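## Task

Pull the spring pin by its knob, lift the stand's post four holes (10.2 cm) higher, and push the pin back in so it locks there. The wooden block must finish resting on the post's top plate. While the pin is out the post sinks unless supported: letting it fall is a failure, and lowering it quickly counts as a failure too, even when held. Either robot or both may work. At the end, open the grippers and move away. No robot may topple or be left leaning, and nothing may count as done if only a robot is keeping it in place.

## Robot and tools

Robots: two identical Hello Robot Stretch 3 units, r1 and r2. Each has a two-wheel base (0.33 m long, 0.34 m wide) with a passive rear caster, a lift sliding on a mast, and a telescoping arm that reaches out to the robot's RIGHT side, ending in a wrist (yaw, pitch, roll) and a two-finger gripper. The base cannot strafe, so to shift the gripper forward or back you drive the base. Spins happen about the wheel-axle midpoint, 0.05 m behind the front edge; with arm retracted and wrist folded the swept radius is 0.28 m. The robots run independently, each reports only its own frames, and equal commands can give travel differing by up to 2.5 cm per metre. Two robots pressing against each other fails the run, so keep gaps and never drive a base that already touches the other robot.

Frames: the base frame sits on the floor between the drive wheels, x forward, y left, z up. hand_pose is in this frame, located where closed fingertips meet; at zero wrist angles its x points up, y back toward the mast, z to the rear. Odometry is the base frame where the scene began; it counts wheel rotation, so slip appears as travel. Heading is in radians, left positive, range -3.142 to 3.142.

execute_actions: argument actions is a list holding one action (or empty, which just reports state and images). The action is an object keyed r1 and/or r2. Per robot you may give: base with exactly one of translate_m (metres, relative offset from the base's last reported position, forward positive, -1 to 1) or rotate_rad (radians, relative turn, counter-clockwise/left positive, -3.2 to 3.2); joints, a set of absolute targets by name; and contact_limits with key arm_m (motor effort percent, 1 to 100) that halts the arm when its effort reaches that level, gentler when lower. Joint targets and ranges: lift_m 0 to 1.1 m (arm height on mast); arm_m 0 to 0.52 m (extension); wrist_yaw_rad -1.345 to 4.42 (0 along the arm, positive toward the front, 3.0 folded over the base); wrist_pitch_rad -1.57 to 0.451 (0 level, negative tips fingertips down); wrist_roll_rad -2.911 to 2.911; gripper_m -0.089 to 0.179 (larger is wider; actual fingertip gap is somewhat less, zero below 0.007); head_pan_rad -3.953 to 1.73 (0 forward, -1.57 along the arm); head_tilt_rad -1.53 to 0.419 (negative looks down). All motions in an action begin together. Anything omitted may still be pushing toward an earlier target. Unknown keys or out-of-range numbers reject the whole call. cameras picks images from r1_head_camera, r1_nav_camera, r1_wrist_camera, r2_head_camera, r2_nav_camera, r2_wrist_camera, or all; the pictures line lists them in order.

wait: seconds (0 to 10); nothing new is commanded, and state plus images come back. zoom_image: camera plus region [x0, y0, x1, y1] in pixels of that camera's latest full image, top-left origin, at most 504 by 504. finished_scene: scene number (1 or 2); final, and reports success.

Result lines: base_status and joint_status tell how each motion ended: done, off_target (resting short and maybe still pushing), contact_stop (the arm or lift hit something firmly and went slack until recommanded), time_out, torque_fault (a wrist servo went limp for 10 s after sustained strain). on_its_own describes uncommanded joints; its held at value is the held target, not the position. motor_effort gives percent effort, sign toward higher joint values, with the bracketed peak; readings carry fixed bias and noise. lidar_m: 12 distances in metres from the base origin, 30-degree sectors starting straight ahead and going counter-clockwise (4th left, 7th behind, 10th right), scanning a plane 0.17 m above the floor, range 0.15 to 12, dash for nothing seen. wrist_depth_mm (45 to 1000) and head_depth_mm (280 to 4000, sideways image) are 7 by 7 grids of median depth, read from top left. base_tilt gives forward and right lean in degrees, with a few degrees of fixed bias. turned_by_wheels and turned_by_imu report turning since the previous result.

Practical notes: the base is fast (0.30 m/s) only with lift below 0.30, arm below 0.03 and yaw above 2.54; otherwise it crawls at 0.10 m/s. Fold or unfold the wrist only with lift between 0.32 and 0.95, pitch -0.4 and roll near 0; keep pitch at -0.5 or lower when yaw is below -0.4. To grasp, command gripper_m under the object's width; to let go, open at least 0.02 beyond the touching value. Neither reading nor status proves a grip, so check images. The simulation keeps running while you think, holding your last command.

Avoid: dropping the unpinned post or letting it sink fast (a slack lift under load sinks); pushing hard against fixed things with the gripper high above the floor (above about 0.45 m the robot can tip before contact stops); driving while the gripper is hooked on something immobile; snagging furniture, especially backing up. If base_tilt shows a lean, back off the contact in small steps and lower lift_m to about 0.2. Also avoid slamming, dropping the block, or leaving anything held by a robot at the end.

Each tool is called after "Request:" as name(argument=value, ...), one argument or row to a line, values as JSON.

## Session

Request:
execute_actions(
  actions=[],
)

Scene clock: 0.00 s.
r1.base_odometry: x=+0.000 y=+0.000 heading=+0.000 (m, m, rad; r1's odometry frame)
r1.turned_by_wheels: +0.000 (rad since the last result)
r1.turned_by_imu: +0.000 (rad since the last result)
r1.base_tilt: forward=+0.5 right=-0.5 (deg)
r1.lidar_m: 1.22 1.08 1.08 1.27 1.33 1.34 1.58 2.83 2.59 2.44 3.46 2.07
r1.head_depth_mm: 1786 1809 1835 1877 1914 1934 1960 / 1593 1631 1650 1667 1689 1716 1744 / 1464 1467 1481 1509 1520 1561 1560 / 1325 1334 1351 1363 1384 1405 1417 / 1224 1231 1243 1255 1269 1283 1300 / 1137 1138 1143 1163 1169 1182 1197 / 1057 1061 1075 1084 1092 1102 1113
r1.base_status: not commanded
r1.joint_positions: lift_m=+0.483 arm_m=+0.002 wrist_yaw_rad=+2.903 wrist_pitch_rad=-0.478 wrist_roll_rad=+0.015 gripper_m=+0.037 head_pan_rad=+0.010 head_tilt_rad=-0.017
r1.joint_status: not commanded
r1.motor_effort: left_wheel=+0 right_wheel=+0 lift_m=+35 arm_m=-1 wrist_yaw_rad=+0 wrist_pitch_rad=+6 wrist_roll_rad=-1 gripper_m=+0 head_pan_rad=+0 head_tilt_rad=+2 (%)
r1.hand_pose: x=+0.0299 y=+0.0637 z=+0.4824 quat_wxyz=(+0.249, +0.707, +0.083, +0.657) (m; r1's base frame)
r1.wrist_depth_mm: - - - - - 941 852 / - - - - - - 901 / - - - - - - 955 / 987 - - - - - - / 851 - 926 901 919 941 961 / 714 - - 768 790 789 805 / 630 632 653 658 636 680 692
r2.base_odometry: x=+0.000 y=+0.000 heading=+0.000 (m, m, rad; r2's odometry frame)
r2.turned_by_wheels: +0.000 (rad since the last result)
r2.turned_by_imu: +0.000 (rad since the last result)
r2.base_tilt: forward=-0.5 right=-0.8 (deg)
r2.lidar_m: 2.42 2.57 3.13 1.18 2.84 4.71 2.08 1.60 1.57 1.67 2.42 2.68
r2.head_depth_mm: 1755 2600 2660 2636 2627 2620 2363 / 1771 2580 2855 2825 2817 2796 2355 / 1769 2606 3003 3024 2984 2954 2352 / 1766 2619 3258 3279 3244 3120 2358 / 1779 2610 3510 3527 3474 3369 2319 / 1769 2633 3821 3770 3775 3616 2338 / 1788 2616 3859 3802 3776 3117 2133
r2.base_status: not commanded
r2.joint_positions: lift_m=+0.491 arm_m=+0.002 wrist_yaw_rad=+3.017 wrist_pitch_rad=-0.524 wrist_roll_rad=-0.005 gripper_m=+0.037 head_pan_rad=+0.005 head_tilt_rad=+0.011
r2.joint_status: not commanded
r2.motor_effort: left_wheel=+0 right_wheel=+0 lift_m=+22 arm_m=+0 wrist_yaw_rad=+0 wrist_pitch_rad=+5 wrist_roll_rad=+0 gripper_m=+0 head_pan_rad=+0 head_tilt_rad=+1 (%)
r2.hand_pose: x=+0.0049 y=+0.0614 z=+0.4810 quat_wxyz=(+0.225, +0.691, +0.141, +0.672) (m; r2's base frame)
r2.wrist_depth_mm: - - - - - - - / - - - - - - - / - - - - - - - / 926 951 973 958 957 952 993 / 796 825 - 838 829 833 823 / 696 695 - 697 725 704 703 / 606 619 602 609 619 610 621
pictures: r1_head_camera (sideways: a quarter turn clockwise sets it upright), r1_nav_camera (sideways: a quarter turn counterclockwise sets it upright), r1_wrist_camera, r2_head_camera (sideways: a quarter turn clockwise sets it upright), r2_nav_camera (sideways: a quarter turn counterclockwise sets it upright), r2_wrist_camera
Images, in order (width x height): r1_head_camera 896x504, r1_nav_camera 672x504, r1_wrist_camera 644x364, r2_head_camera 896x504, r2_nav_camera 672x504, r2_wrist_camera 644x364.

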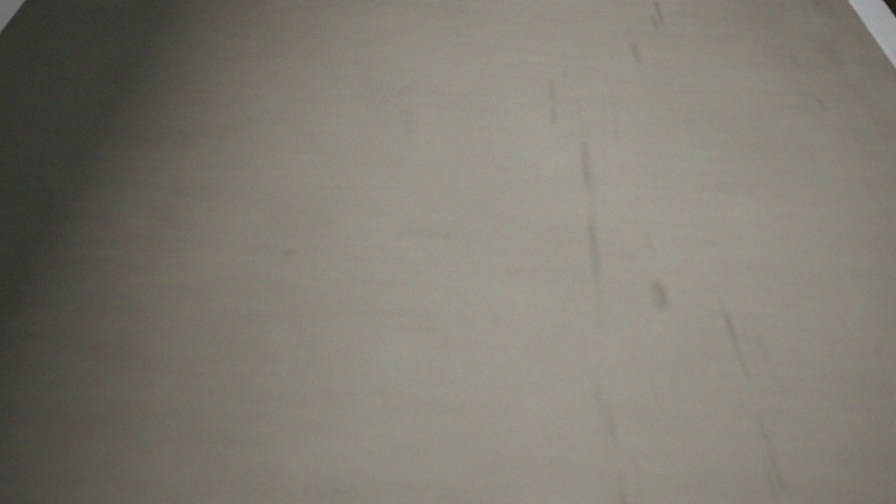

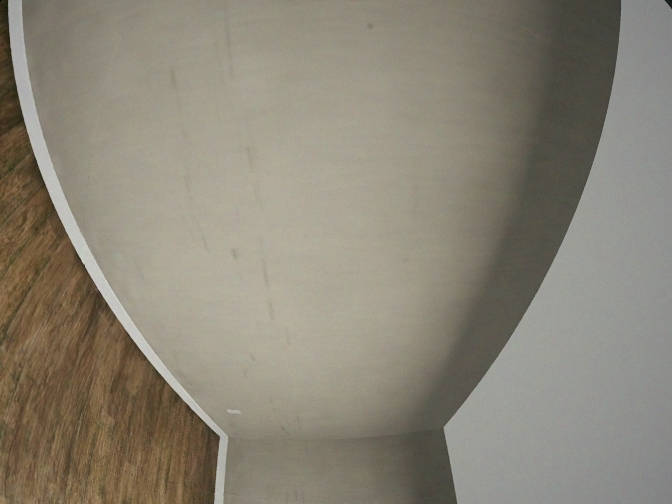

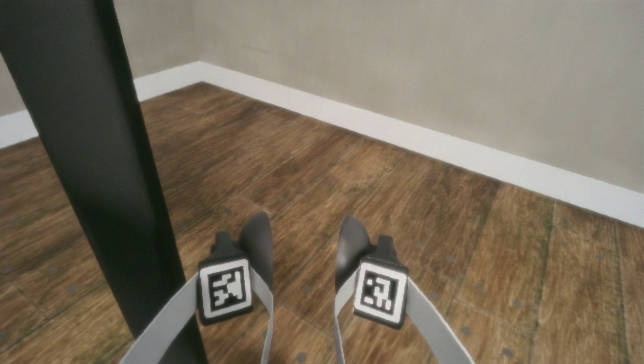

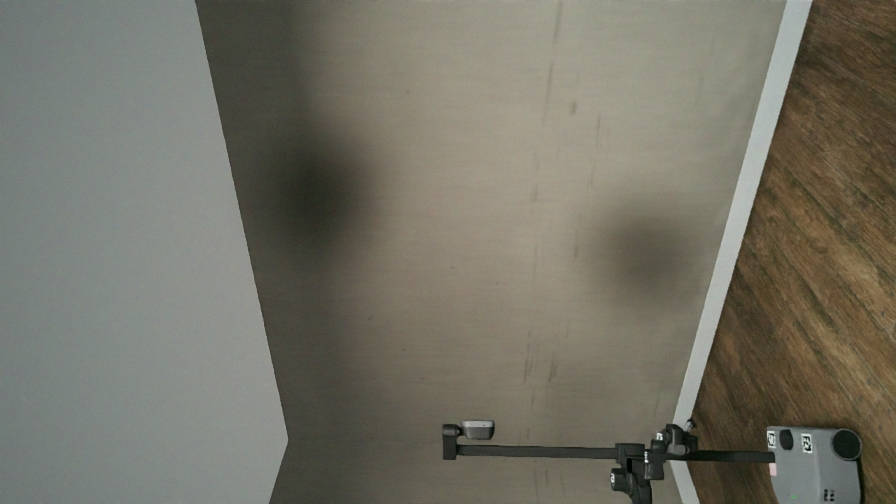

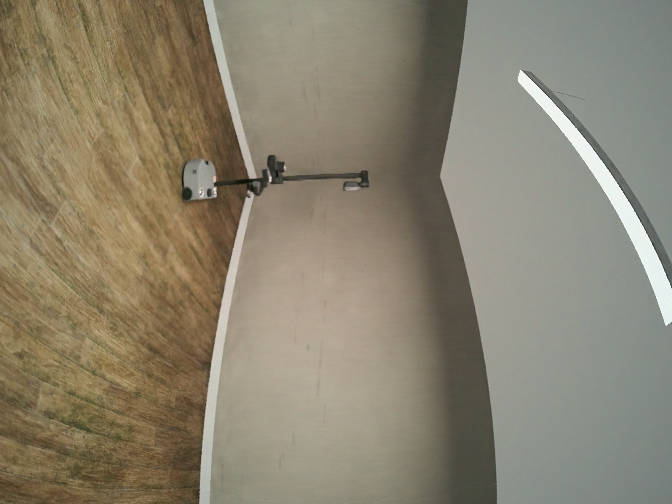

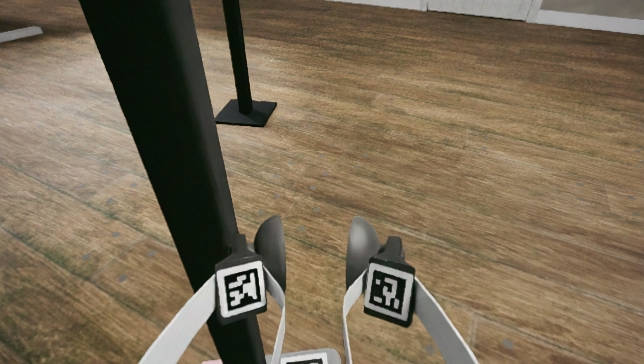

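Request:
execute_actions(
  actions=[
    {"r1":{"joints":{"head_pan_rad":-2.2,"head_tilt_rad":-0.3}},"r2":{"joints":{"head_pan_rad":1.57,"head_tilt_rad":-0.5}}},
  ],
  cameras=["r1_head_camera","r2_head_camera","r2_nav_camera"],
)

Scene clock: 3.93 s.
r1.base_odometry: x=+0.000 y=+0.000 heading=+0.000 (m, m, rad; r1's odometry frame)
r1.turned_by_wheels: +0.000 (rad since the last result)
r1.turned_by_imu: +0.001 (rad since the last result)
r1.base_tilt: forward=+0.3 right=-0.7 (deg)
r1.lidar_m: 1.23 1.08 1.08 1.27 1.34 1.34 1.58 2.83 2.59 2.44 3.45 2.06
r1.head_depth_mm: - - - - 2763 2018 1591 / - - - - 2755 2019 1575 / - - - - 2760 1995 1576 / - - - - 2732 1978 1573 / - - - 3924 2725 1998 1583 / - - - - 2667 1965 1565 / - - - - 2667 1969 1551
r1.base_status: not commanded
r1.joint_positions: lift_m=+0.483 arm_m=+0.002 wrist_yaw_rad=+2.903 wrist_pitch_rad=-0.478 wrist_roll_rad=+0.015 gripper_m=+0.037 head_pan_rad=-2.193 head_tilt_rad=-0.296
r1.joint_status: all done
r1.motor_effort: left_wheel=-1(1) right_wheel=-1(0) lift_m=+36(36) arm_m=+0(0) wrist_yaw_rad=+0(1) wrist_pitch_rad=+6(6) wrist_roll_rad=+0(0) gripper_m=+0(1) head_pan_rad=-2(29) head_tilt_rad=-1(22) (%)
r1.hand_pose: x=+0.0299 y=+0.0637 z=+0.4824 quat_wxyz=(+0.249, +0.707, +0.083, +0.657) (m; r1's base frame)
r1.wrist_depth_mm: - - - - - 943 834 / - - - - - - 874 / - - - - - - 948 / 993 - - - - - 985 / 857 - 926 897 947 965 954 / 705 - - 750 793 808 812 / 627 627 664 660 649 673 689
r2.base_odometry: x=+0.000 y=+0.000 heading=+0.000 (m, m, rad; r2's odometry frame)
r2.turned_by_wheels: +0.000 (rad since the last result)
r2.turned_by_imu: +0.000 (rad since the last result)
r2.base_tilt: forward=-0.5 right=-0.8 (deg)
r2.lidar_m: 2.42 2.57 3.14 1.18 2.85 4.73 2.08 1.60 1.57 1.67 2.42 2.68
r2.head_depth_mm: 2757 2965 3152 2934 2091 1619 1323 / 2911 3115 3338 2899 2088 1639 1316 / 3103 3363 3643 2952 2076 1616 1321 / 3253 3627 3847 2899 2045 1614 1318 / 3486 3862 - 2716 1915 1579 1310 / 3802 - - 2867 2058 1595 1306 / - - - 2863 2039 1592 1315
r2.base_status: not commanded
r2.joint_positions: lift_m=+0.491 arm_m=+0.002 wrist_yaw_rad=+3.017 wrist_pitch_rad=-0.524 wrist_roll_rad=-0.005 gripper_m=+0.037 head_pan_rad=+1.563 head_tilt_rad=-0.493
r2.joint_status: all done
r2.motor_effort: left_wheel=+0(0) right_wheel=+0(1) lift_m=+22(22) arm_m=+0(0) wrist_yaw_rad=+0(0) wrist_pitch_rad=+5(5) wrist_roll_rad=+0(0) gripper_m=+0(0) head_pan_rad=+3(31) head_tilt_rad=-3(27) (%)
r2.hand_pose: x=+0.0049 y=+0.0614 z=+0.4810 quat_wxyz=(+0.225, +0.691, +0.141, +0.672) (m; r2's base frame)
r2.wrist_depth_mm: - - - - - - - / - - - - - - - / - - - - - - - / 957 960 955 959 973 984 975 / 807 793 - 829 823 812 834 / 689 689 - 689 713 705 700 / 609 623 604 624 612 619 619
pictures: r1_head_camera (sideways: a quarter turn clockwise sets it upright), r2_head_camera (sideways: a quarter turn clockwise sets it upright), r2_nav_camera (sideways: a quarter turn counterclockwise sets it upright)
Images, in order (width x height): r1_head_camera 896x504, r2_head_camera 896x504, r2_nav_camera 672x504.

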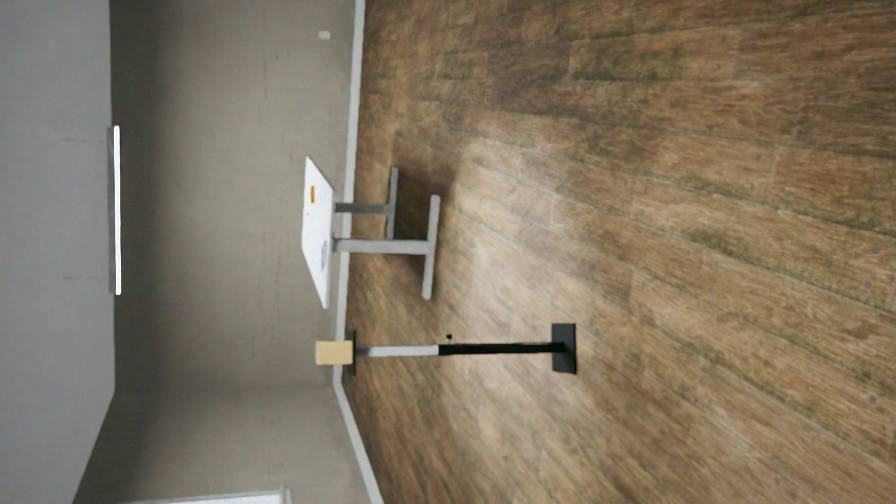

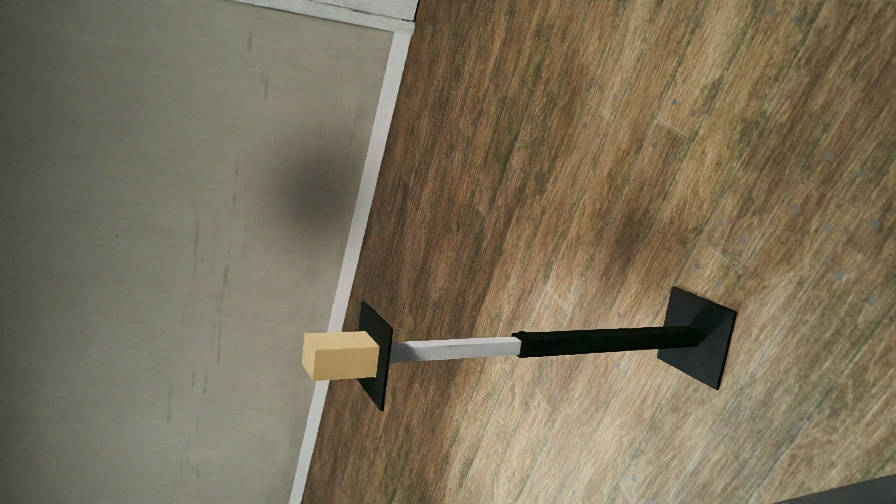

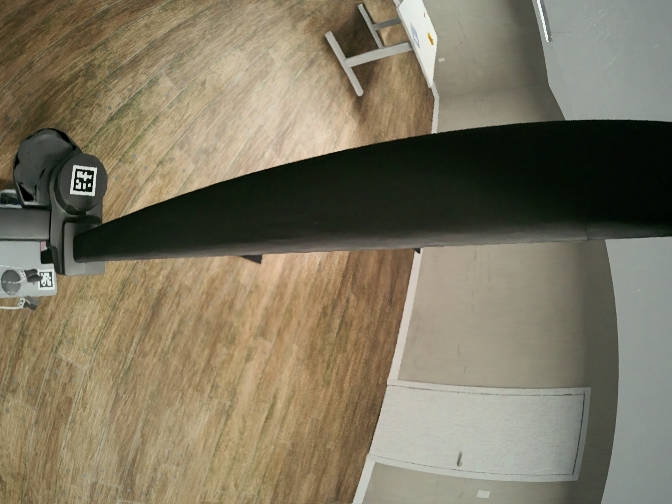

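Request:
execute_actions(
  actions=[
    {"r1":{"base":{"rotate_rad":0.83},"joints":{"lift_m":0.27,"head_pan_rad":-3.0,"head_tilt_rad":-0.4}},"r2":{"base":{"rotate_rad":2.23},"joints":{"lift_m":0.27}}},
  ],
  cameras=["r1_head_camera"],
)

Request:
execute_actions(
  actions=[
    {"r1":{"base":{"translate_m":-1}},"r2":{"base":{"translate_m":0.73}}},
  ],
  cameras=[],
)

Request:
execute_actions(
  actions=[
    {"r1":{"base":{"translate_m":-1},"joints":{"head_pan_rad":-2.5,"head_tilt_rad":-0.6}},"r2":{"base":{"rotate_rad":0.56},"joints":{"lift_m":0.6,"head_pan_rad":-1.57,"head_tilt_rad":-0.8}}},
  ],
  cameras=["r1_head_camera","r2_head_camera"],
)

Scene clock: 18.20 s.
r1.base_odometry: x=+0.000 y=+0.000 heading=+0.830 (m, m, rad; r1's odometry frame)
r1.turned_by_wheels: +0.830 (rad since the last result)
r1.turned_by_imu: +0.832 (rad since the last result)
r1.base_tilt: forward=+0.5 right=-0.6 (deg)
r1.lidar_m: 1.08 1.14 1.36 1.34 1.42 2.03 4.50 2.45 2.45 3.34 1.43 1.10
r1.head_depth_mm: - - - 3290 2319 1800 1462 / - - - 3310 2310 1784 1447 / - - - 3244 2307 1790 1445 / - - - 3293 2271 1770 1458 / - - - 3083 2288 1766 1433 / - - - 3215 2297 1771 1431 / - - - 3198 2295 1762 1422
r1.base_status: done
r1.joint_positions: lift_m=+0.270 arm_m=+0.002 wrist_yaw_rad=+2.903 wrist_pitch_rad=-0.479 wrist_roll_rad=+0.015 gripper_m=+0.037 head_pan_rad=-2.993 head_tilt_rad=-0.395
r1.joint_status: all done
r1.motor_effort: left_wheel=-2(6) right_wheel=+3(7) lift_m=+26(30) arm_m=+0(1) wrist_yaw_rad=-1(1) wrist_pitch_rad=+7(7) wrist_roll_rad=+0(0) gripper_m=+0(1) head_pan_rad=-2(29) head_tilt_rad=-3(14) (%)
r1.hand_pose: x=+0.0299 y=+0.0636 z=+0.2696 quat_wxyz=(+0.249, +0.707, +0.083, +0.657) (m; r1's base frame)
r1.wrist_depth_mm: - - - - - - - / - - - - - - - / 748 832 858 910 913 982 - / 627 655 678 681 711 722 750 / 534 - 578 575 593 600 620 / 474 - - 493 508 502 516 / - - - 422 422 432 438
r2.base_odometry: x=+0.000 y=+0.000 heading=+2.230 (m, m, rad; r2's odometry frame)
r2.turned_by_wheels: +2.230 (rad since the last result)
r2.turned_by_imu: +2.269 (rad since the last result)
r2.base_tilt: forward=-0.4 right=-0.9 (deg)
r2.lidar_m: 2.85 3.43 1.87 1.57 1.57 1.77 2.69 2.68 2.43 3.13 3.14 1.18
r2.head_depth_mm: 1568 1739 1923 2164 2087 1621 1324 / 1518 1650 1838 2044 2087 1617 1324 / 1457 1594 1753 1943 2065 1619 1321 / 1402 1533 1689 1854 1990 1618 1317 / 1363 1480 1616 1792 1932 1601 1323 / 1323 1427 1551 1695 1858 1588 1309 / 1282 1382 1492 1645 1807 1595 1328
r2.base_status: done
r2.joint_positions: lift_m=+0.270 arm_m=+0.002 wrist_yaw_rad=+3.017 wrist_pitch_rad=-0.525 wrist_roll_rad=-0.005 gripper_m=+0.037 head_pan_rad=+1.563 head_tilt_rad=-0.494
r2.joint_status: all done
r2.motor_effort: left_wheel=-1(4) right_wheel=+0(7) lift_m=+17(18) arm_m=+0(0) wrist_yaw_rad=-1(1) wrist_pitch_rad=+5(5) wrist_roll_rad=+0(0) gripper_m=+0(0) head_pan_rad=+2(3) head_tilt_rad=-4(2) (%)
r2.hand_pose: x=+0.0049 y=+0.0612 z=+0.2598 quat_wxyz=(+0.226, +0.691, +0.141, +0.672) (m; r2's base frame)
r2.wrist_depth_mm: - - - - - - - / - - - - - - - / 780 759 783 784 781 782 792 / 615 620 616 627 641 625 629 / 518 514 - 542 534 525 528 / 455 - - - 461 453 450 / - - - - 394 397 397
pictures: r1_head_camera (sideways: a quarter turn clockwise sets it upright)
Images, in order (width x height): r1_head_camera 896x504.

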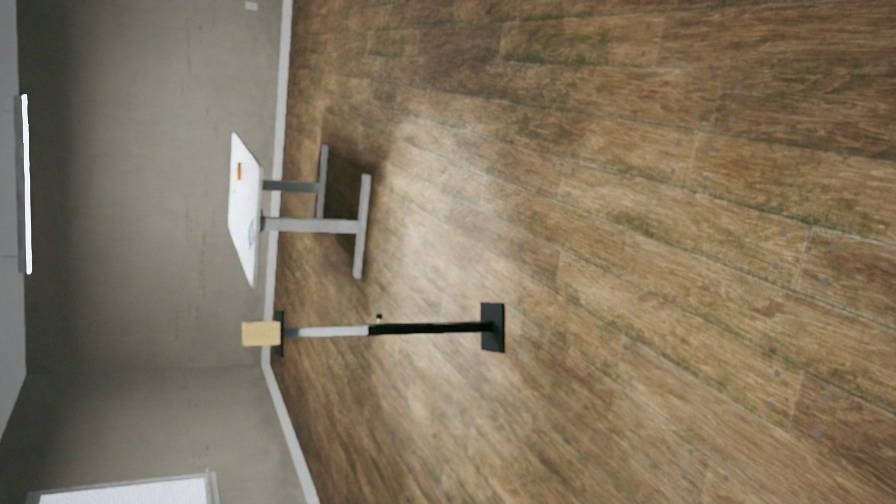

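Scene clock: 23.13 s.
r1.base_odometry: x=-0.675 y=-0.738 heading=+0.830 (m, m, rad; r1's odometry frame)
r1.turned_by_wheels: +0.000 (rad since the last result)
r1.turned_by_imu: -0.002 (rad since the last result)
r1.base_tilt: forward=+0.5 right=-0.7 (deg)
r1.lidar_m: 2.08 1.88 1.44 1.41 1.47 2.16 3.51 1.66 2.03 3.38 2.77 2.12
r1.head_depth_mm: - - - 3291 2309 1795 1453 / - - - 3299 2287 1767 1448 / - - - 3348 2287 1773 1437 / - - 3791 3307 2296 1757 1447 / - - - 3269 2275 1760 1440 / - - - 3253 2284 1751 1434 / - - - 3006 2170 1789 1430
r1.base_status: done
r1.joint_positions: lift_m=+0.270 arm_m=+0.002 wrist_yaw_rad=+2.903 wrist_pitch_rad=-0.479 wrist_roll_rad=+0.015 gripper_m=+0.037 head_pan_rad=-2.993 head_tilt_rad=-0.396
r1.joint_status: not commanded
r1.motor_effort: left_wheel=-2(10) right_wheel=+1(5) lift_m=+27(27) arm_m=-1(0) wrist_yaw_rad=+0(1) wrist_pitch_rad=+7(7) wrist_roll_rad=+0(0) gripper_m=+0(0) head_pan_rad=-2(2) head_tilt_rad=+0(3) (%)
r1.hand_pose: x=+0.0299 y=+0.0635 z=+0.2695 quat_wxyz=(+0.249, +0.707, +0.083, +0.657) (m; r1's base frame)
r1.wrist_depth_mm: - - - - - - - / - - - - - - - / 760 825 829 888 911 929 979 / 652 680 675 702 712 748 770 / 536 - 585 575 584 589 606 / 474 - - 485 500 509 514 / - - - 424 421 443 451
r2.base_odometry: x=-0.447 y=+0.577 heading=+2.230 (m, m, rad; r2's odometry frame)
r2.turned_by_wheels: +0.000 (rad since the last result)
r2.turned_by_imu: +0.003 (rad since the last result)
r2.base_tilt: forward=-0.5 right=-0.8 (deg)
r2.lidar_m: 2.11 3.89 2.13 1.80 1.79 2.02 3.33 3.35 2.01 2.94 0.66 3.32
r2.head_depth_mm: 1796 1959 2205 2479 2087 1623 1325 / 1729 1895 2102 2344 2078 1609 1324 / 1672 1826 2005 2231 2071 1603 1320 / 1612 1759 1932 2118 2089 1618 1316 / 1569 1690 1857 2037 2064 1600 1315 / 1512 1630 1780 1965 2058 1596 1311 / 1462 1572 1725 1884 1996 1595 1324
r2.base_status: done
r2.joint_positions: lift_m=+0.270 arm_m=+0.002 wrist_yaw_rad=+3.017 wrist_pitch_rad=-0.525 wrist_roll_rad=-0.005 gripper_m=+0.037 head_pan_rad=+1.563 head_tilt_rad=-0.494
r2.joint_status: not commanded
r2.motor_effort: left_wheel=-1(5) right_wheel=+2(6) lift_m=+17(17) arm_m=+0(0) wrist_yaw_rad=+0(0) wrist_pitch_rad=+5(5) wrist_roll_rad=+0(0) gripper_m=-1(0) head_pan_rad=+4(3) head_tilt_rad=-2(3) (%)
r2.hand_pose: x=+0.0049 y=+0.0612 z=+0.2598 quat_wxyz=(+0.226, +0.691, +0.141, +0.672) (m; r2's base frame)
r2.wrist_depth_mm: - - - - - - - / - - - - - - - / 774 767 773 770 776 775 788 / 617 629 621 623 627 630 629 / 516 519 - 535 536 531 526 / 457 - - - 461 452 448 / - - - - 394 397 397
pictures: none
No camera images: the call's "cameras" was empty. Leave "cameras" out to get every camera's image.

Scene clock: 28.07 s.
r1.base_odometry: x=-1.350 y=-1.476 heading=+0.830 (m, m, rad; r1's odometry frame)
r1.turned_by_wheels: +0.000 (rad since the last result)
r1.turned_by_imu: -0.002 (rad since the last result)
r1.base_tilt: forward=+0.5 right=-0.6 (deg)
r1.lidar_m: 3.09 1.97 1.49 1.46 1.57 2.26 3.73 2.52 0.89 1.61 3.54 3.17
r1.head_depth_mm: - - 3071 2258 1817 1485 1264 / - - 3107 2256 1797 1487 1269 / - - 3102 2253 1802 1501 1262 / - - 3104 2285 1769 1481 1254 / 3805 - 3088 2264 1781 1485 1262 / 3463 3824 3096 2248 1787 1392 1259 / 3266 3516 868 2042 1683 1481 1257
r1.base_status: done
r1.joint_positions: lift_m=+0.270 arm_m=+0.002 wrist_yaw_rad=+2.903 wrist_pitch_rad=-0.479 wrist_roll_rad=+0.015 gripper_m=+0.037 head_pan_rad=-2.507 head_tilt_rad=-0.593
r1.joint_status: all done
r1.motor_effort: left_wheel=-2(9) right_wheel=+1(6) lift_m=+27(27) arm_m=+0(1) wrist_yaw_rad=+1(0) wrist_pitch_rad=+7(7) wrist_roll_rad=+0(0) gripper_m=+0(0) head_pan_rad=+3(23) head_tilt_rad=-2(19) (%)
r1.hand_pose: x=+0.0298 y=+0.0635 z=+0.2695 quat_wxyz=(+0.249, +0.707, +0.083, +0.657) (m; r1's base frame)
r1.wrist_depth_mm: - - - - - - - / - - - - - - - / 778 851 855 902 875 963 961 / 647 670 684 697 725 765 750 / 532 - 587 588 596 597 603 / 475 - - 487 495 506 519 / - - - 425 413 438 446
r2.base_odometry: x=-0.447 y=+0.577 heading=+2.790 (m, m, rad; r2's odometry frame)
r2.turned_by_wheels: +0.560 (rad since the last result)
r2.turned_by_imu: +0.569 (rad since the last result)
r2.base_tilt: forward=-0.5 right=-0.9 (deg)
r2.lidar_m: 3.65 2.08 1.79 1.79 2.06 3.36 3.36 3.42 1.49 0.66 3.39 2.12
r2.head_depth_mm: 2487 2824 1648 1739 1549 1322 1160 / 2573 2869 2313 1781 1567 1321 1196 / 2613 2889 703 1779 1519 1308 1191 / 2703 2972 2136 1864 1504 1312 1186 / 2776 3052 2365 1865 1548 1309 1183 / 2824 3079 2345 1856 1537 1308 1139 / 2937 3177 2340 1863 1532 1305 1139
r2.base_status: done
r2.joint_positions: lift_m=+0.600 arm_m=+0.002 wrist_yaw_rad=+3.017 wrist_pitch_rad=-0.525 wrist_roll_rad=-0.005 gripper_m=+0.037 head_pan_rad=-1.563 head_tilt_rad=-0.790
r2.joint_status: all done
r2.motor_effort: left_wheel=-2(8) right_wheel=+1(4) lift_m=+26(26) arm_m=+0(0) wrist_yaw_rad=-1(1) wrist_pitch_rad=+5(5) wrist_roll_rad=+0(0) gripper_m=+0(0) head_pan_rad=-3(31) head_tilt_rad=-5(26) (%)
r2.hand_pose: x=+0.0049 y=+0.0612 z=+0.5891 quat_wxyz=(+0.226, +0.691, +0.141, +0.672) (m; r2's base frame)
r2.wrist_depth_mm: - - - - - - - / - - - - - - - / - - - - - - - / - - - - - - - / 948 942 - - - 954 960 / 821 813 - 826 848 806 821 / 706 714 700 717 719 714 744
pictures: r1_head_camera (sideways: a quarter turn clockwise sets it upright), r2_head_camera (sideways: a quarter turn clockwise sets it upright)
Images, in order (width x height): r1_head_camera 896x504, r2_head_camera 896x504.

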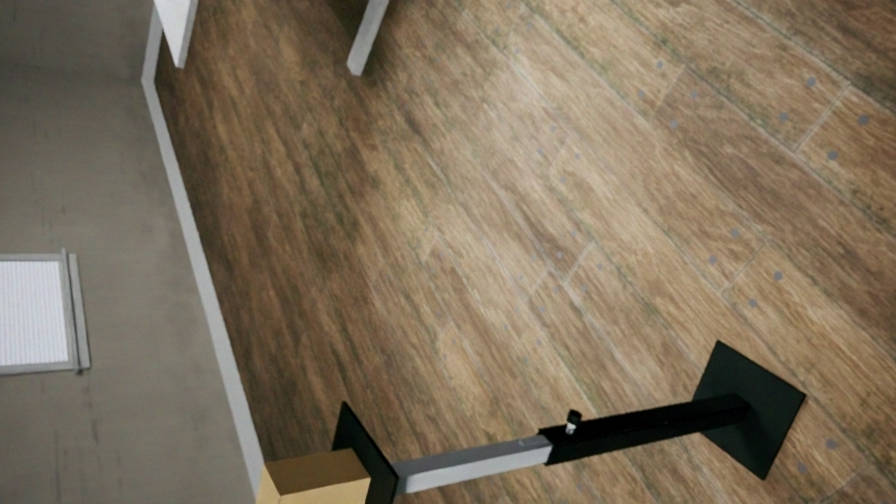

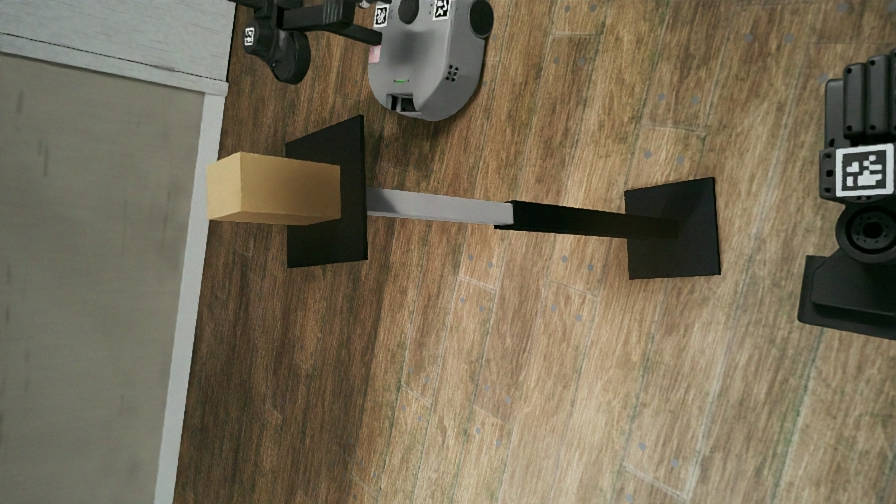

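Request:
execute_actions(
  actions=[
    {"r1":{"base":{"translate_m":-0.46},"joints":{"lift_m":0.42,"head_pan_rad":-1.57,"head_tilt_rad":-0.8}},"r2":{"joints":{"wrist_yaw_rad":0,"wrist_pitch_rad":-0.4}}},
  ],
  cameras=[],
)

Request:
execute_actions(
  actions=[
    {"r1":{"joints":{"wrist_yaw_rad":0,"wrist_pitch_rad":0,"gripper_m":0.1}},"r2":{"joints":{"wrist_pitch_rad":0,"gripper_m":0.13}}},
  ],
  cameras=["r1_head_camera","r2_head_camera","r1_wrist_camera","r2_wrist_camera"],
)

Scene clock: 37.93 s.
r1.base_odometry: x=-1.661 y=-1.815 heading=+0.830 (m, m, rad; r1's odometry frame)
r1.turned_by_wheels: +0.000 (rad since the last result)
r1.turned_by_imu: +0.000 (rad since the last result)
r1.base_tilt: forward=+0.3 right=-0.4 (deg)
r1.lidar_m: 3.55 2.01 1.53 1.49 1.60 2.30 3.27 2.07 3.36 0.76 3.48 3.61
r1.head_depth_mm: 2924 2745 2163 1774 1515 1312 1164 / 2894 2822 2162 1775 1519 1320 1156 / 2889 748 2050 1730 1474 1316 1153 / 2857 826 1776 1686 1465 1317 1181 / 1356 2771 2163 1734 1511 1310 1156 / 3021 2767 2169 1801 1510 1314 1167 / 3030 2799 2168 1777 1533 1325 1163
r1.base_status: done
r1.joint_positions: lift_m=+0.420 arm_m=+0.002 wrist_yaw_rad=+2.903 wrist_pitch_rad=-0.479 wrist_roll_rad=+0.015 gripper_m=+0.037 head_pan_rad=-1.577 head_tilt_rad=-0.790
r1.joint_status: all done
r1.motor_effort: left_wheel=-2(9) right_wheel=+1(7) lift_m=+44(48) arm_m=+0(0) wrist_yaw_rad=+1(1) wrist_pitch_rad=+7(7) wrist_roll_rad=+0(0) gripper_m=+0(1) head_pan_rad=+3(30) head_tilt_rad=-5(23) (%)
r1.hand_pose: x=+0.0298 y=+0.0635 z=+0.4189 quat_wxyz=(+0.249, +0.707, +0.083, +0.657) (m; r1's base frame)
r1.wrist_depth_mm: - - - - - - - / - - - - - - - / - - - - - - - / 902 944 942 944 984 - - / 739 - 807 793 820 841 853 / 635 - - 683 707 691 717 / 559 564 581 582 585 609 605
r2.base_odometry: x=-0.447 y=+0.577 heading=+2.790 (m, m, rad; r2's odometry frame)
r2.turned_by_wheels: +0.000 (rad since the last result)
r2.turned_by_imu: +0.001 (rad since the last result)
r2.base_tilt: forward=-0.5 right=-0.7 (deg)
r2.lidar_m: 3.63 2.08 1.79 1.79 2.06 3.34 3.35 3.43 2.93 0.66 3.40 2.12
r2.head_depth_mm: 2522 2840 2415 1900 1554 1326 1159 / 2592 2841 2387 1877 1545 1318 1195 / 2580 1532 703 1742 1514 1322 1189 / 2666 2929 1856 1781 1504 1308 - / 2746 3057 2346 1873 1542 1313 1139 / 2845 3078 2316 1845 1534 1308 1142 / 2953 3169 2360 1836 1524 1306 1138
r2.base_status: not commanded
r2.joint_positions: lift_m=+0.600 arm_m=+0.002 wrist_yaw_rad=+0.003 wrist_pitch_rad=-0.421 wrist_roll_rad=-0.005 gripper_m=+0.037 head_pan_rad=-1.563 head_tilt_rad=-0.790
r2.joint_status: all done
r2.motor_effort: left_wheel=-1(2) right_wheel=+2(1) lift_m=+27(26) arm_m=+0(0) wrist_yaw_rad=-4(4) wrist_pitch_rad=+8(9) wrist_roll_rad=+0(0) gripper_m=+0(0) head_pan_rad=-4(4) head_tilt_rad=-4(5) (%)
r2.hand_pose: x=-0.0209 y=-0.3709 z=+0.6117 quat_wxyz=(+0.694, +0.149, -0.689, -0.147) (m; r2's base frame)
r2.wrist_depth_mm: - - - - - - - / - - - - - - - / - - - - - - - / - - - - - - - / - - - - - - - / 901 914 - 873 958 923 930 / 780 776 758 750 775 782 796
pictures: none
No camera images: the call's "cameras" was empty. Leave "cameras" out to get every camera's image.

Scene clock: 40.40 s.
r1.base_odometry: x=-1.661 y=-1.815 heading=+0.830 (m, m, rad; r1's odometry frame)
r1.turned_by_wheels: +0.000 (rad since the last result)
r1.turned_by_imu: +0.000 (rad since the last result)
r1.base_tilt: forward=+0.3 right=-0.7 (deg)
r1.lidar_m: 3.56 2.01 1.53 1.49 1.60 2.30 3.27 2.07 3.37 0.76 3.49 3.62
r1.head_depth_mm: 2848 2796 2124 1756 1516 1320 1159 / 2888 2788 2164 1770 1504 1314 1161 / 2907 752 2049 1743 1483 1316 1163 / 2835 828 1755 1688 1483 1312 1165 / 1350 2794 2167 1740 1513 1314 1166 / 2961 2797 2170 1774 1518 1315 1160 / 3005 2769 2171 1784 1518 1316 1165
r1.base_status: not commanded
r1.joint_positions: lift_m=+0.420 arm_m=+0.002 wrist_yaw_rad=+0.003 wrist_pitch_rad=-0.024 wrist_roll_rad=+0.015 gripper_m=+0.100 head_pan_rad=-1.577 head_tilt_rad=-0.790
r1.joint_status: all done
r1.motor_effort: left_wheel=-2(2) right_wheel=+1(1) lift_m=+44(44) arm_m=-1(1) wrist_yaw_rad=-1(2) wrist_pitch_rad=+10(11) wrist_roll_rad=+0(0) gripper_m=+0(81) head_pan_rad=+3(3) head_tilt_rad=-5(4) (%)
r1.hand_pose: x=-0.0207 y=-0.4022 z=+0.5281 quat_wxyz=(+0.702, +0.010, -0.712, -0.008) (m; r1's base frame)
r1.wrist_depth_mm: - - - - - - - / - - - - - - - / - - - - - - - / - - - - - - - / - - - - - - - / - - - - - - - / 982 923 - 941 - - -
r2.base_odometry: x=-0.447 y=+0.577 heading=+2.790 (m, m, rad; r2's odometry frame)
r2.turned_by_wheels: +0.000 (rad since the last result)
r2.turned_by_imu: +0.000 (rad since the last result)
r2.base_tilt: forward=-0.6 right=-0.8 (deg)
r2.lidar_m: 3.65 2.08 1.79 1.79 2.06 3.35 3.35 3.43 2.93 0.66 3.40 2.12
r2.head_depth_mm: 2498 2835 2400 1879 1560 1324 1152 / 2550 2893 2403 1889 1545 1320 1197 / 2578 1529 705 1762 1530 1318 1194 / 2711 2927 1864 1775 1502 1313 1129 / 2768 3052 2369 1862 1540 1310 1148 / 2849 3051 2329 1859 1536 1306 1142 / 2903 3138 2333 1857 1531 1296 1141
r2.base_status: not commanded
r2.joint_positions: lift_m=+0.600 arm_m=+0.002 wrist_yaw_rad=+0.003 wrist_pitch_rad=-0.024 wrist_roll_rad=-0.005 gripper_m=+0.130 head_pan_rad=-1.563 head_tilt_rad=-0.790
r2.joint_status: all done
r2.motor_effort: left_wheel=-2(2) right_wheel=+1(1) lift_m=+27(27) arm_m=+0(0) wrist_yaw_rad=-4(4) wrist_pitch_rad=+9(8) wrist_roll_rad=+0(0) gripper_m=+0(82) head_pan_rad=-4(3) head_tilt_rad=-4(4) (%)
r2.hand_pose: x=-0.0208 y=-0.4025 z=+0.7082 quat_wxyz=(+0.709, +0.010, -0.705, -0.008) (m; r2's base frame)
r2.wrist_depth_mm: - - - 409 407 - - / - - - - - - - / - - - - - - - / - - - - - - - / - - - - - - - / - - - - - - - / - - - - - - -
pictures: r1_head_camera (sideways: a quarter turn clockwise sets it upright), r1_wrist_camera, r2_head_camera (sideways: a quarter turn clockwise sets it upright), r2_wrist_camera
Images, in order (width x height): r1_head_camera 896x504, r1_wrist_camera 644x364, r2_head_camera 896x504, r2_wrist_camera 644x364.

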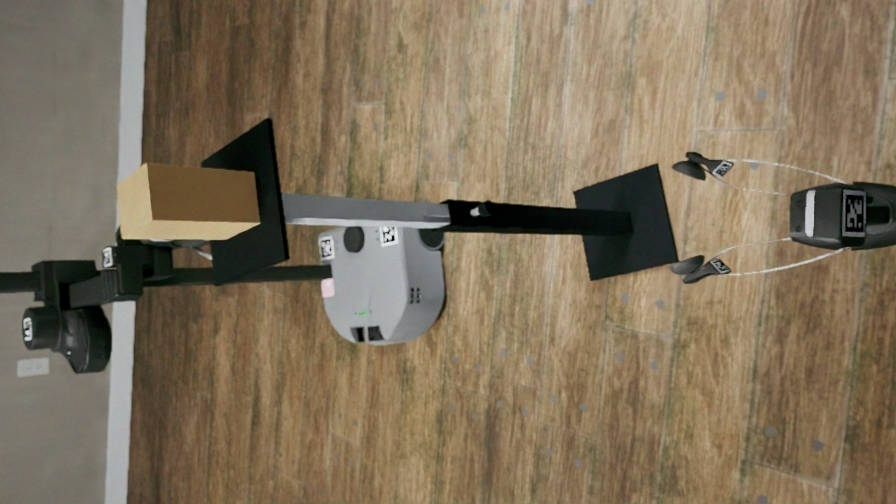

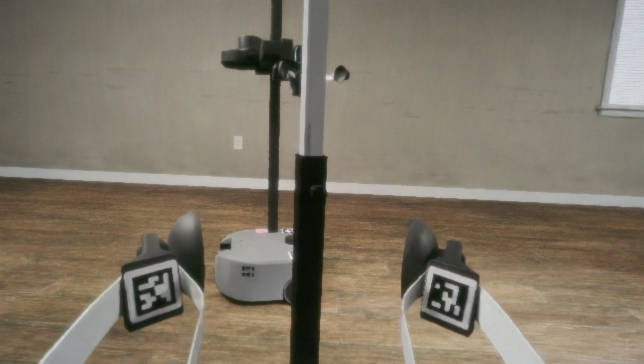

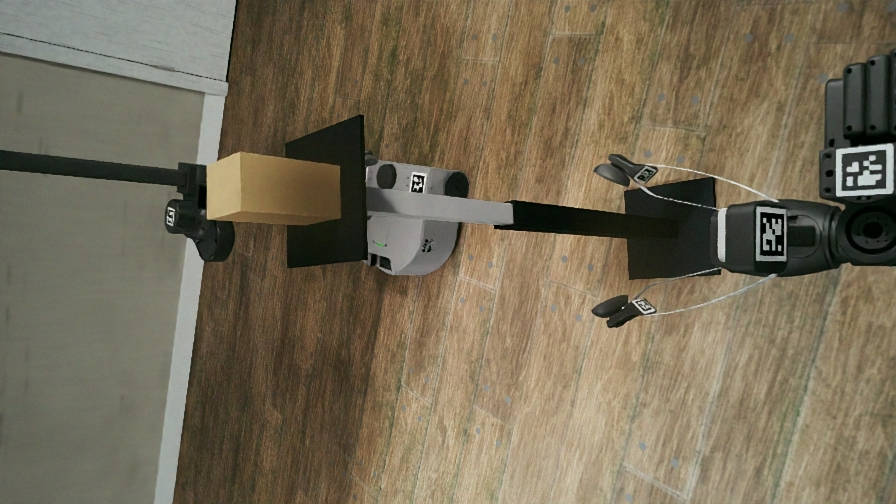

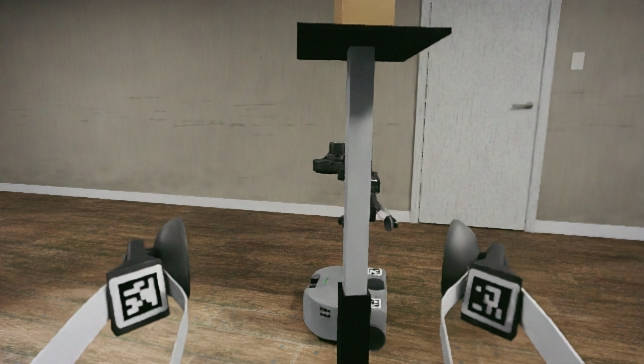

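Request:
execute_actions(
  actions=[
    {"r1":{"base":{"translate_m":-0.19},"joints":{"lift_m":0.39}},"r2":{"base":{"translate_m":-0.035},"joints":{"arm_m":0.15}}},
  ],
  cameras=[],
)

Request:
execute_actions(
  actions=[
    {"r1":{"base":{"rotate_rad":0.245},"joints":{"arm_m":0.18}},"r2":{"joints":{"arm_m":0.24}}},
  ],
  cameras=["r1_head_camera","r2_head_camera","r1_wrist_camera","r2_wrist_camera"],
)

Scene clock: 47.73 s.
r1.base_odometry: x=-1.789 y=-1.955 heading=+0.830 (m, m, rad; r1's odometry frame)
r1.turned_by_wheels: +0.000 (rad since the last result)
r1.turned_by_imu: +0.000 (rad since the last result)
r1.base_tilt: forward=+0.4 right=-0.6 (deg)
r1.lidar_m: 3.74 2.03 1.53 1.52 1.61 2.32 3.08 1.89 3.35 0.78 3.46 3.83
r1.head_depth_mm: 2865 2753 2171 1791 1517 1308 1158 / 2902 2781 2151 1797 1513 1315 1165 / 2949 2760 2167 1791 1529 1312 1179 / 2942 2808 2190 1781 1522 1316 1175 / 2982 2507 1790 1699 1441 1318 1167 / 1360 760 1796 1707 1527 1311 1159 / 2877 2814 2178 1794 1520 1316 1162
r1.base_status: done
r1.joint_positions: lift_m=+0.390 arm_m=+0.002 wrist_yaw_rad=+0.002 wrist_pitch_rad=-0.023 wrist_roll_rad=+0.015 gripper_m=+0.100 head_pan_rad=-1.577 head_tilt_rad=-0.790
r1.joint_status: all done
r1.motor_effort: left_wheel=-1(5) right_wheel=+1(4) lift_m=+26(38) arm_m=-1(1) wrist_yaw_rad=+0(1) wrist_pitch_rad=+10(11) wrist_roll_rad=-1(0) gripper_m=+1(1) head_pan_rad=+3(3) head_tilt_rad=-5(5) (%)
r1.hand_pose: x=-0.0209 y=-0.4023 z=+0.4990 quat_wxyz=(+0.702, +0.009, -0.712, -0.008) (m; r1's base frame)
r1.wrist_depth_mm: - - - - - - - / - - - - - - - / - - - - - - - / - - - - - - - / - - - - - - - / - - - - - - - / 929 877 891 952 988 996 -
r2.base_odometry: x=-0.414 y=+0.565 heading=+2.790 (m, m, rad; r2's odometry frame)
r2.turned_by_wheels: +0.000 (rad since the last result)
r2.turned_by_imu: +0.000 (rad since the last result)
r2.base_tilt: forward=-0.5 right=-0.8 (deg)
r2.lidar_m: 3.66 2.09 1.80 1.80 2.08 3.33 3.33 3.42 2.92 0.66 3.37 2.15
r2.head_depth_mm: 2453 2826 2392 1893 1562 1334 1152 / 2534 2867 2404 1878 1558 1348 - / 2639 2877 755 1878 1590 - 1146 / 2643 1629 722 1736 1531 1285 1143 / 2751 2778 2278 1778 1541 1316 1141 / 2841 3037 2333 1859 1537 1312 1140 / 2899 3133 2329 1837 1522 1306 1136
r2.base_status: done
r2.joint_positions: lift_m=+0.600 arm_m=+0.150 wrist_yaw_rad=+0.001 wrist_pitch_rad=-0.023 wrist_roll_rad=-0.005 gripper_m=+0.130 head_pan_rad=-1.563 head_tilt_rad=-0.790
r2.joint_status: all done
r2.motor_effort: left_wheel=-2(6) right_wheel=+1(1) lift_m=+27(27) arm_m=+3(4) wrist_yaw_rad=-2(4) wrist_pitch_rad=+9(9) wrist_roll_rad=+0(0) gripper_m=+0(0) head_pan_rad=-1(4) head_tilt_rad=-5(4) (%)
r2.hand_pose: x=-0.0211 y=-0.5503 z=+0.7084 quat_wxyz=(+0.709, +0.009, -0.705, -0.008) (m; r2's base frame)
r2.wrist_depth_mm: - - - 269 - - - / - - - - - - - / - - - - - - - / - - - 924 - - - / - - - 847 - - - / - - - - - - - / - - - - - - -
pictures: none
No camera images: the call's "cameras" was empty. Leave "cameras" out to get every camera's image.

Scene clock: 50.30 s.
r1.base_odometry: x=-1.789 y=-1.955 heading=+1.075 (m, m, rad; r1's odometry frame)
r1.turned_by_wheels: +0.245 (rad since the last result)
r1.turned_by_imu: +0.245 (rad since the last result)
r1.base_tilt: forward=+0.5 right=-0.7 (deg)
r1.lidar_m: 2.82 1.69 1.52 1.52 1.82 3.35 1.89 3.70 3.29 0.78 3.88 3.75
r1.head_depth_mm: 2834 2739 2173 1776 1508 1321 1158 / 2951 2767 2177 1796 1506 1341 1183 / 2900 775 1744 1706 1477 1365 1140 / 1385 1081 1840 1727 1460 1306 1167 / 3225 2805 2175 1787 1513 1316 1152 / 3281 2797 2169 1788 1511 1320 1154 / 3428 2760 2173 1780 1512 1315 1155
r1.base_status: done
r1.joint_positions: lift_m=+0.390 arm_m=+0.180 wrist_yaw_rad=+0.001 wrist_pitch_rad=-0.023 wrist_roll_rad=+0.015 gripper_m=+0.100 head_pan_rad=-1.577 head_tilt_rad=-0.790
r1.joint_status: all done
r1.motor_effort: left_wheel=-2(5) right_wheel=+3(7) lift_m=+26(26) arm_m=+7(9) wrist_yaw_rad=-1(0) wrist_pitch_rad=+10(10) wrist_roll_rad=+0(0) gripper_m=+0(2) head_pan_rad=+3(3) head_tilt_rad=-5(5) (%)
r1.hand_pose: x=-0.0211 y=-0.5802 z=+0.4991 quat_wxyz=(+0.702, +0.009, -0.712, -0.008) (m; r1's base frame)
r1.wrist_depth_mm: - - - 526 - - - / - - - - - - - / - - - - - - - / - - - - - - - / - - - - - - - / - - - 974 - - - / 927 892 925 901 947 - 992
r2.base_odometry: x=-0.414 y=+0.565 heading=+2.790 (m, m, rad; r2's odometry frame)
r2.turned_by_wheels: +0.000 (rad since the last result)
r2.turned_by_imu: +0.000 (rad since the last result)
r2.base_tilt: forward=-0.5 right=-0.9 (deg)
r2.lidar_m: 3.65 2.10 1.79 1.80 2.07 3.34 3.32 3.43 2.92 0.66 3.40 2.14
r2.head_depth_mm: 2464 2820 2425 1894 1559 1328 1156 / 2540 2830 2403 1895 1551 1342 - / 2639 2881 752 1869 - 1298 1150 / 2625 2888 725 1747 1501 1299 1144 / 2760 2783 2277 1756 1544 1310 1146 / 2819 3047 2328 1864 1541 1309 1141 / 2907 3194 2337 1839 1522 1302 1141
r2.base_status: not commanded
r2.joint_positions: lift_m=+0.600 arm_m=+0.240 wrist_yaw_rad=+0.001 wrist_pitch_rad=-0.023 wrist_roll_rad=-0.005 gripper_m=+0.130 head_pan_rad=-1.563 head_tilt_rad=-0.790
r2.joint_status: all done
r2.motor_effort: left_wheel=-1(1) right_wheel=+1(1) lift_m=+26(27) arm_m=+3(4) wrist_yaw_rad=-3(2) wrist_pitch_rad=+9(9) wrist_roll_rad=+0(0) gripper_m=+0(0) head_pan_rad=-3(2) head_tilt_rad=-4(4) (%)
r2.hand_pose: x=-0.0211 y=-0.6403 z=+0.7084 quat_wxyz=(+0.709, +0.009, -0.705, -0.008) (m; r2's base frame)
r2.wrist_depth_mm: - - - 178 - - - / - - - 183 - - - / - - - 188 - - - / - - - 194 - - - / - - - 197 - - - / - - - 205 - - - / - - - 210 - - -
pictures: r1_head_camera (sideways: a quarter turn clockwise sets it upright), r1_wrist_camera, r2_head_camera (sideways: a quarter turn clockwise sets it upright), r2_wrist_camera
Images, in order (width x height): r1_head_camera 896x504, r1_wrist_camera 644x364, r2_head_camera 896x504, r2_wrist_camera 644x364.

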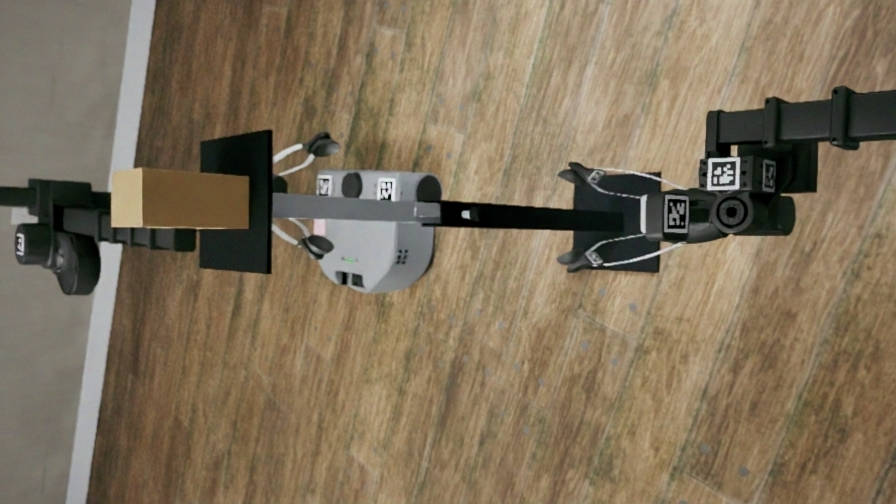

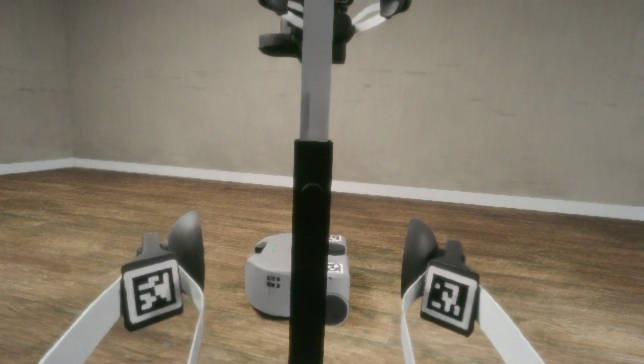

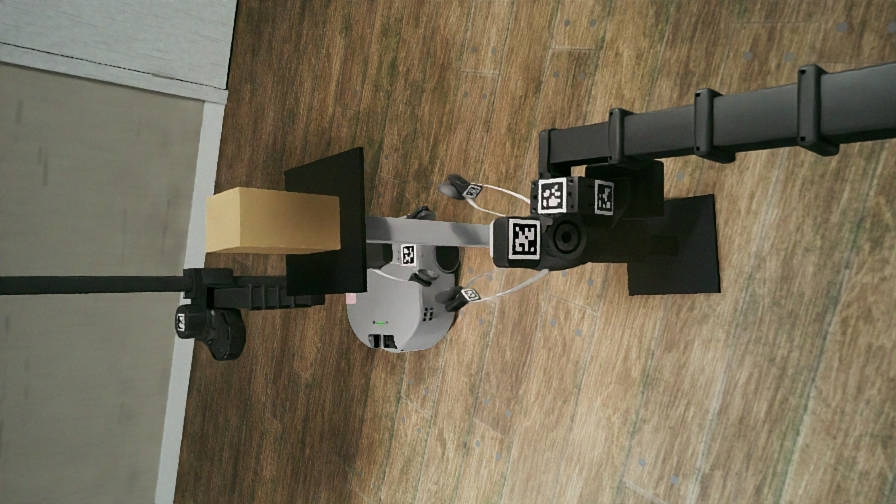

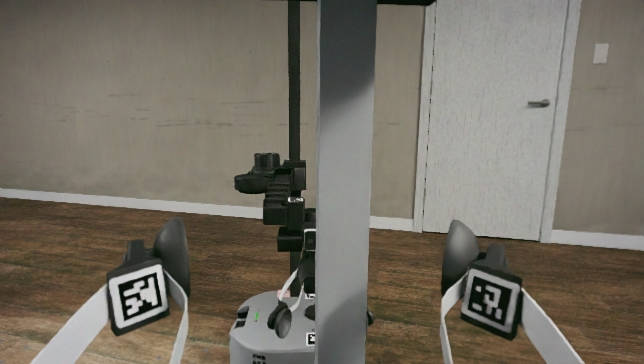

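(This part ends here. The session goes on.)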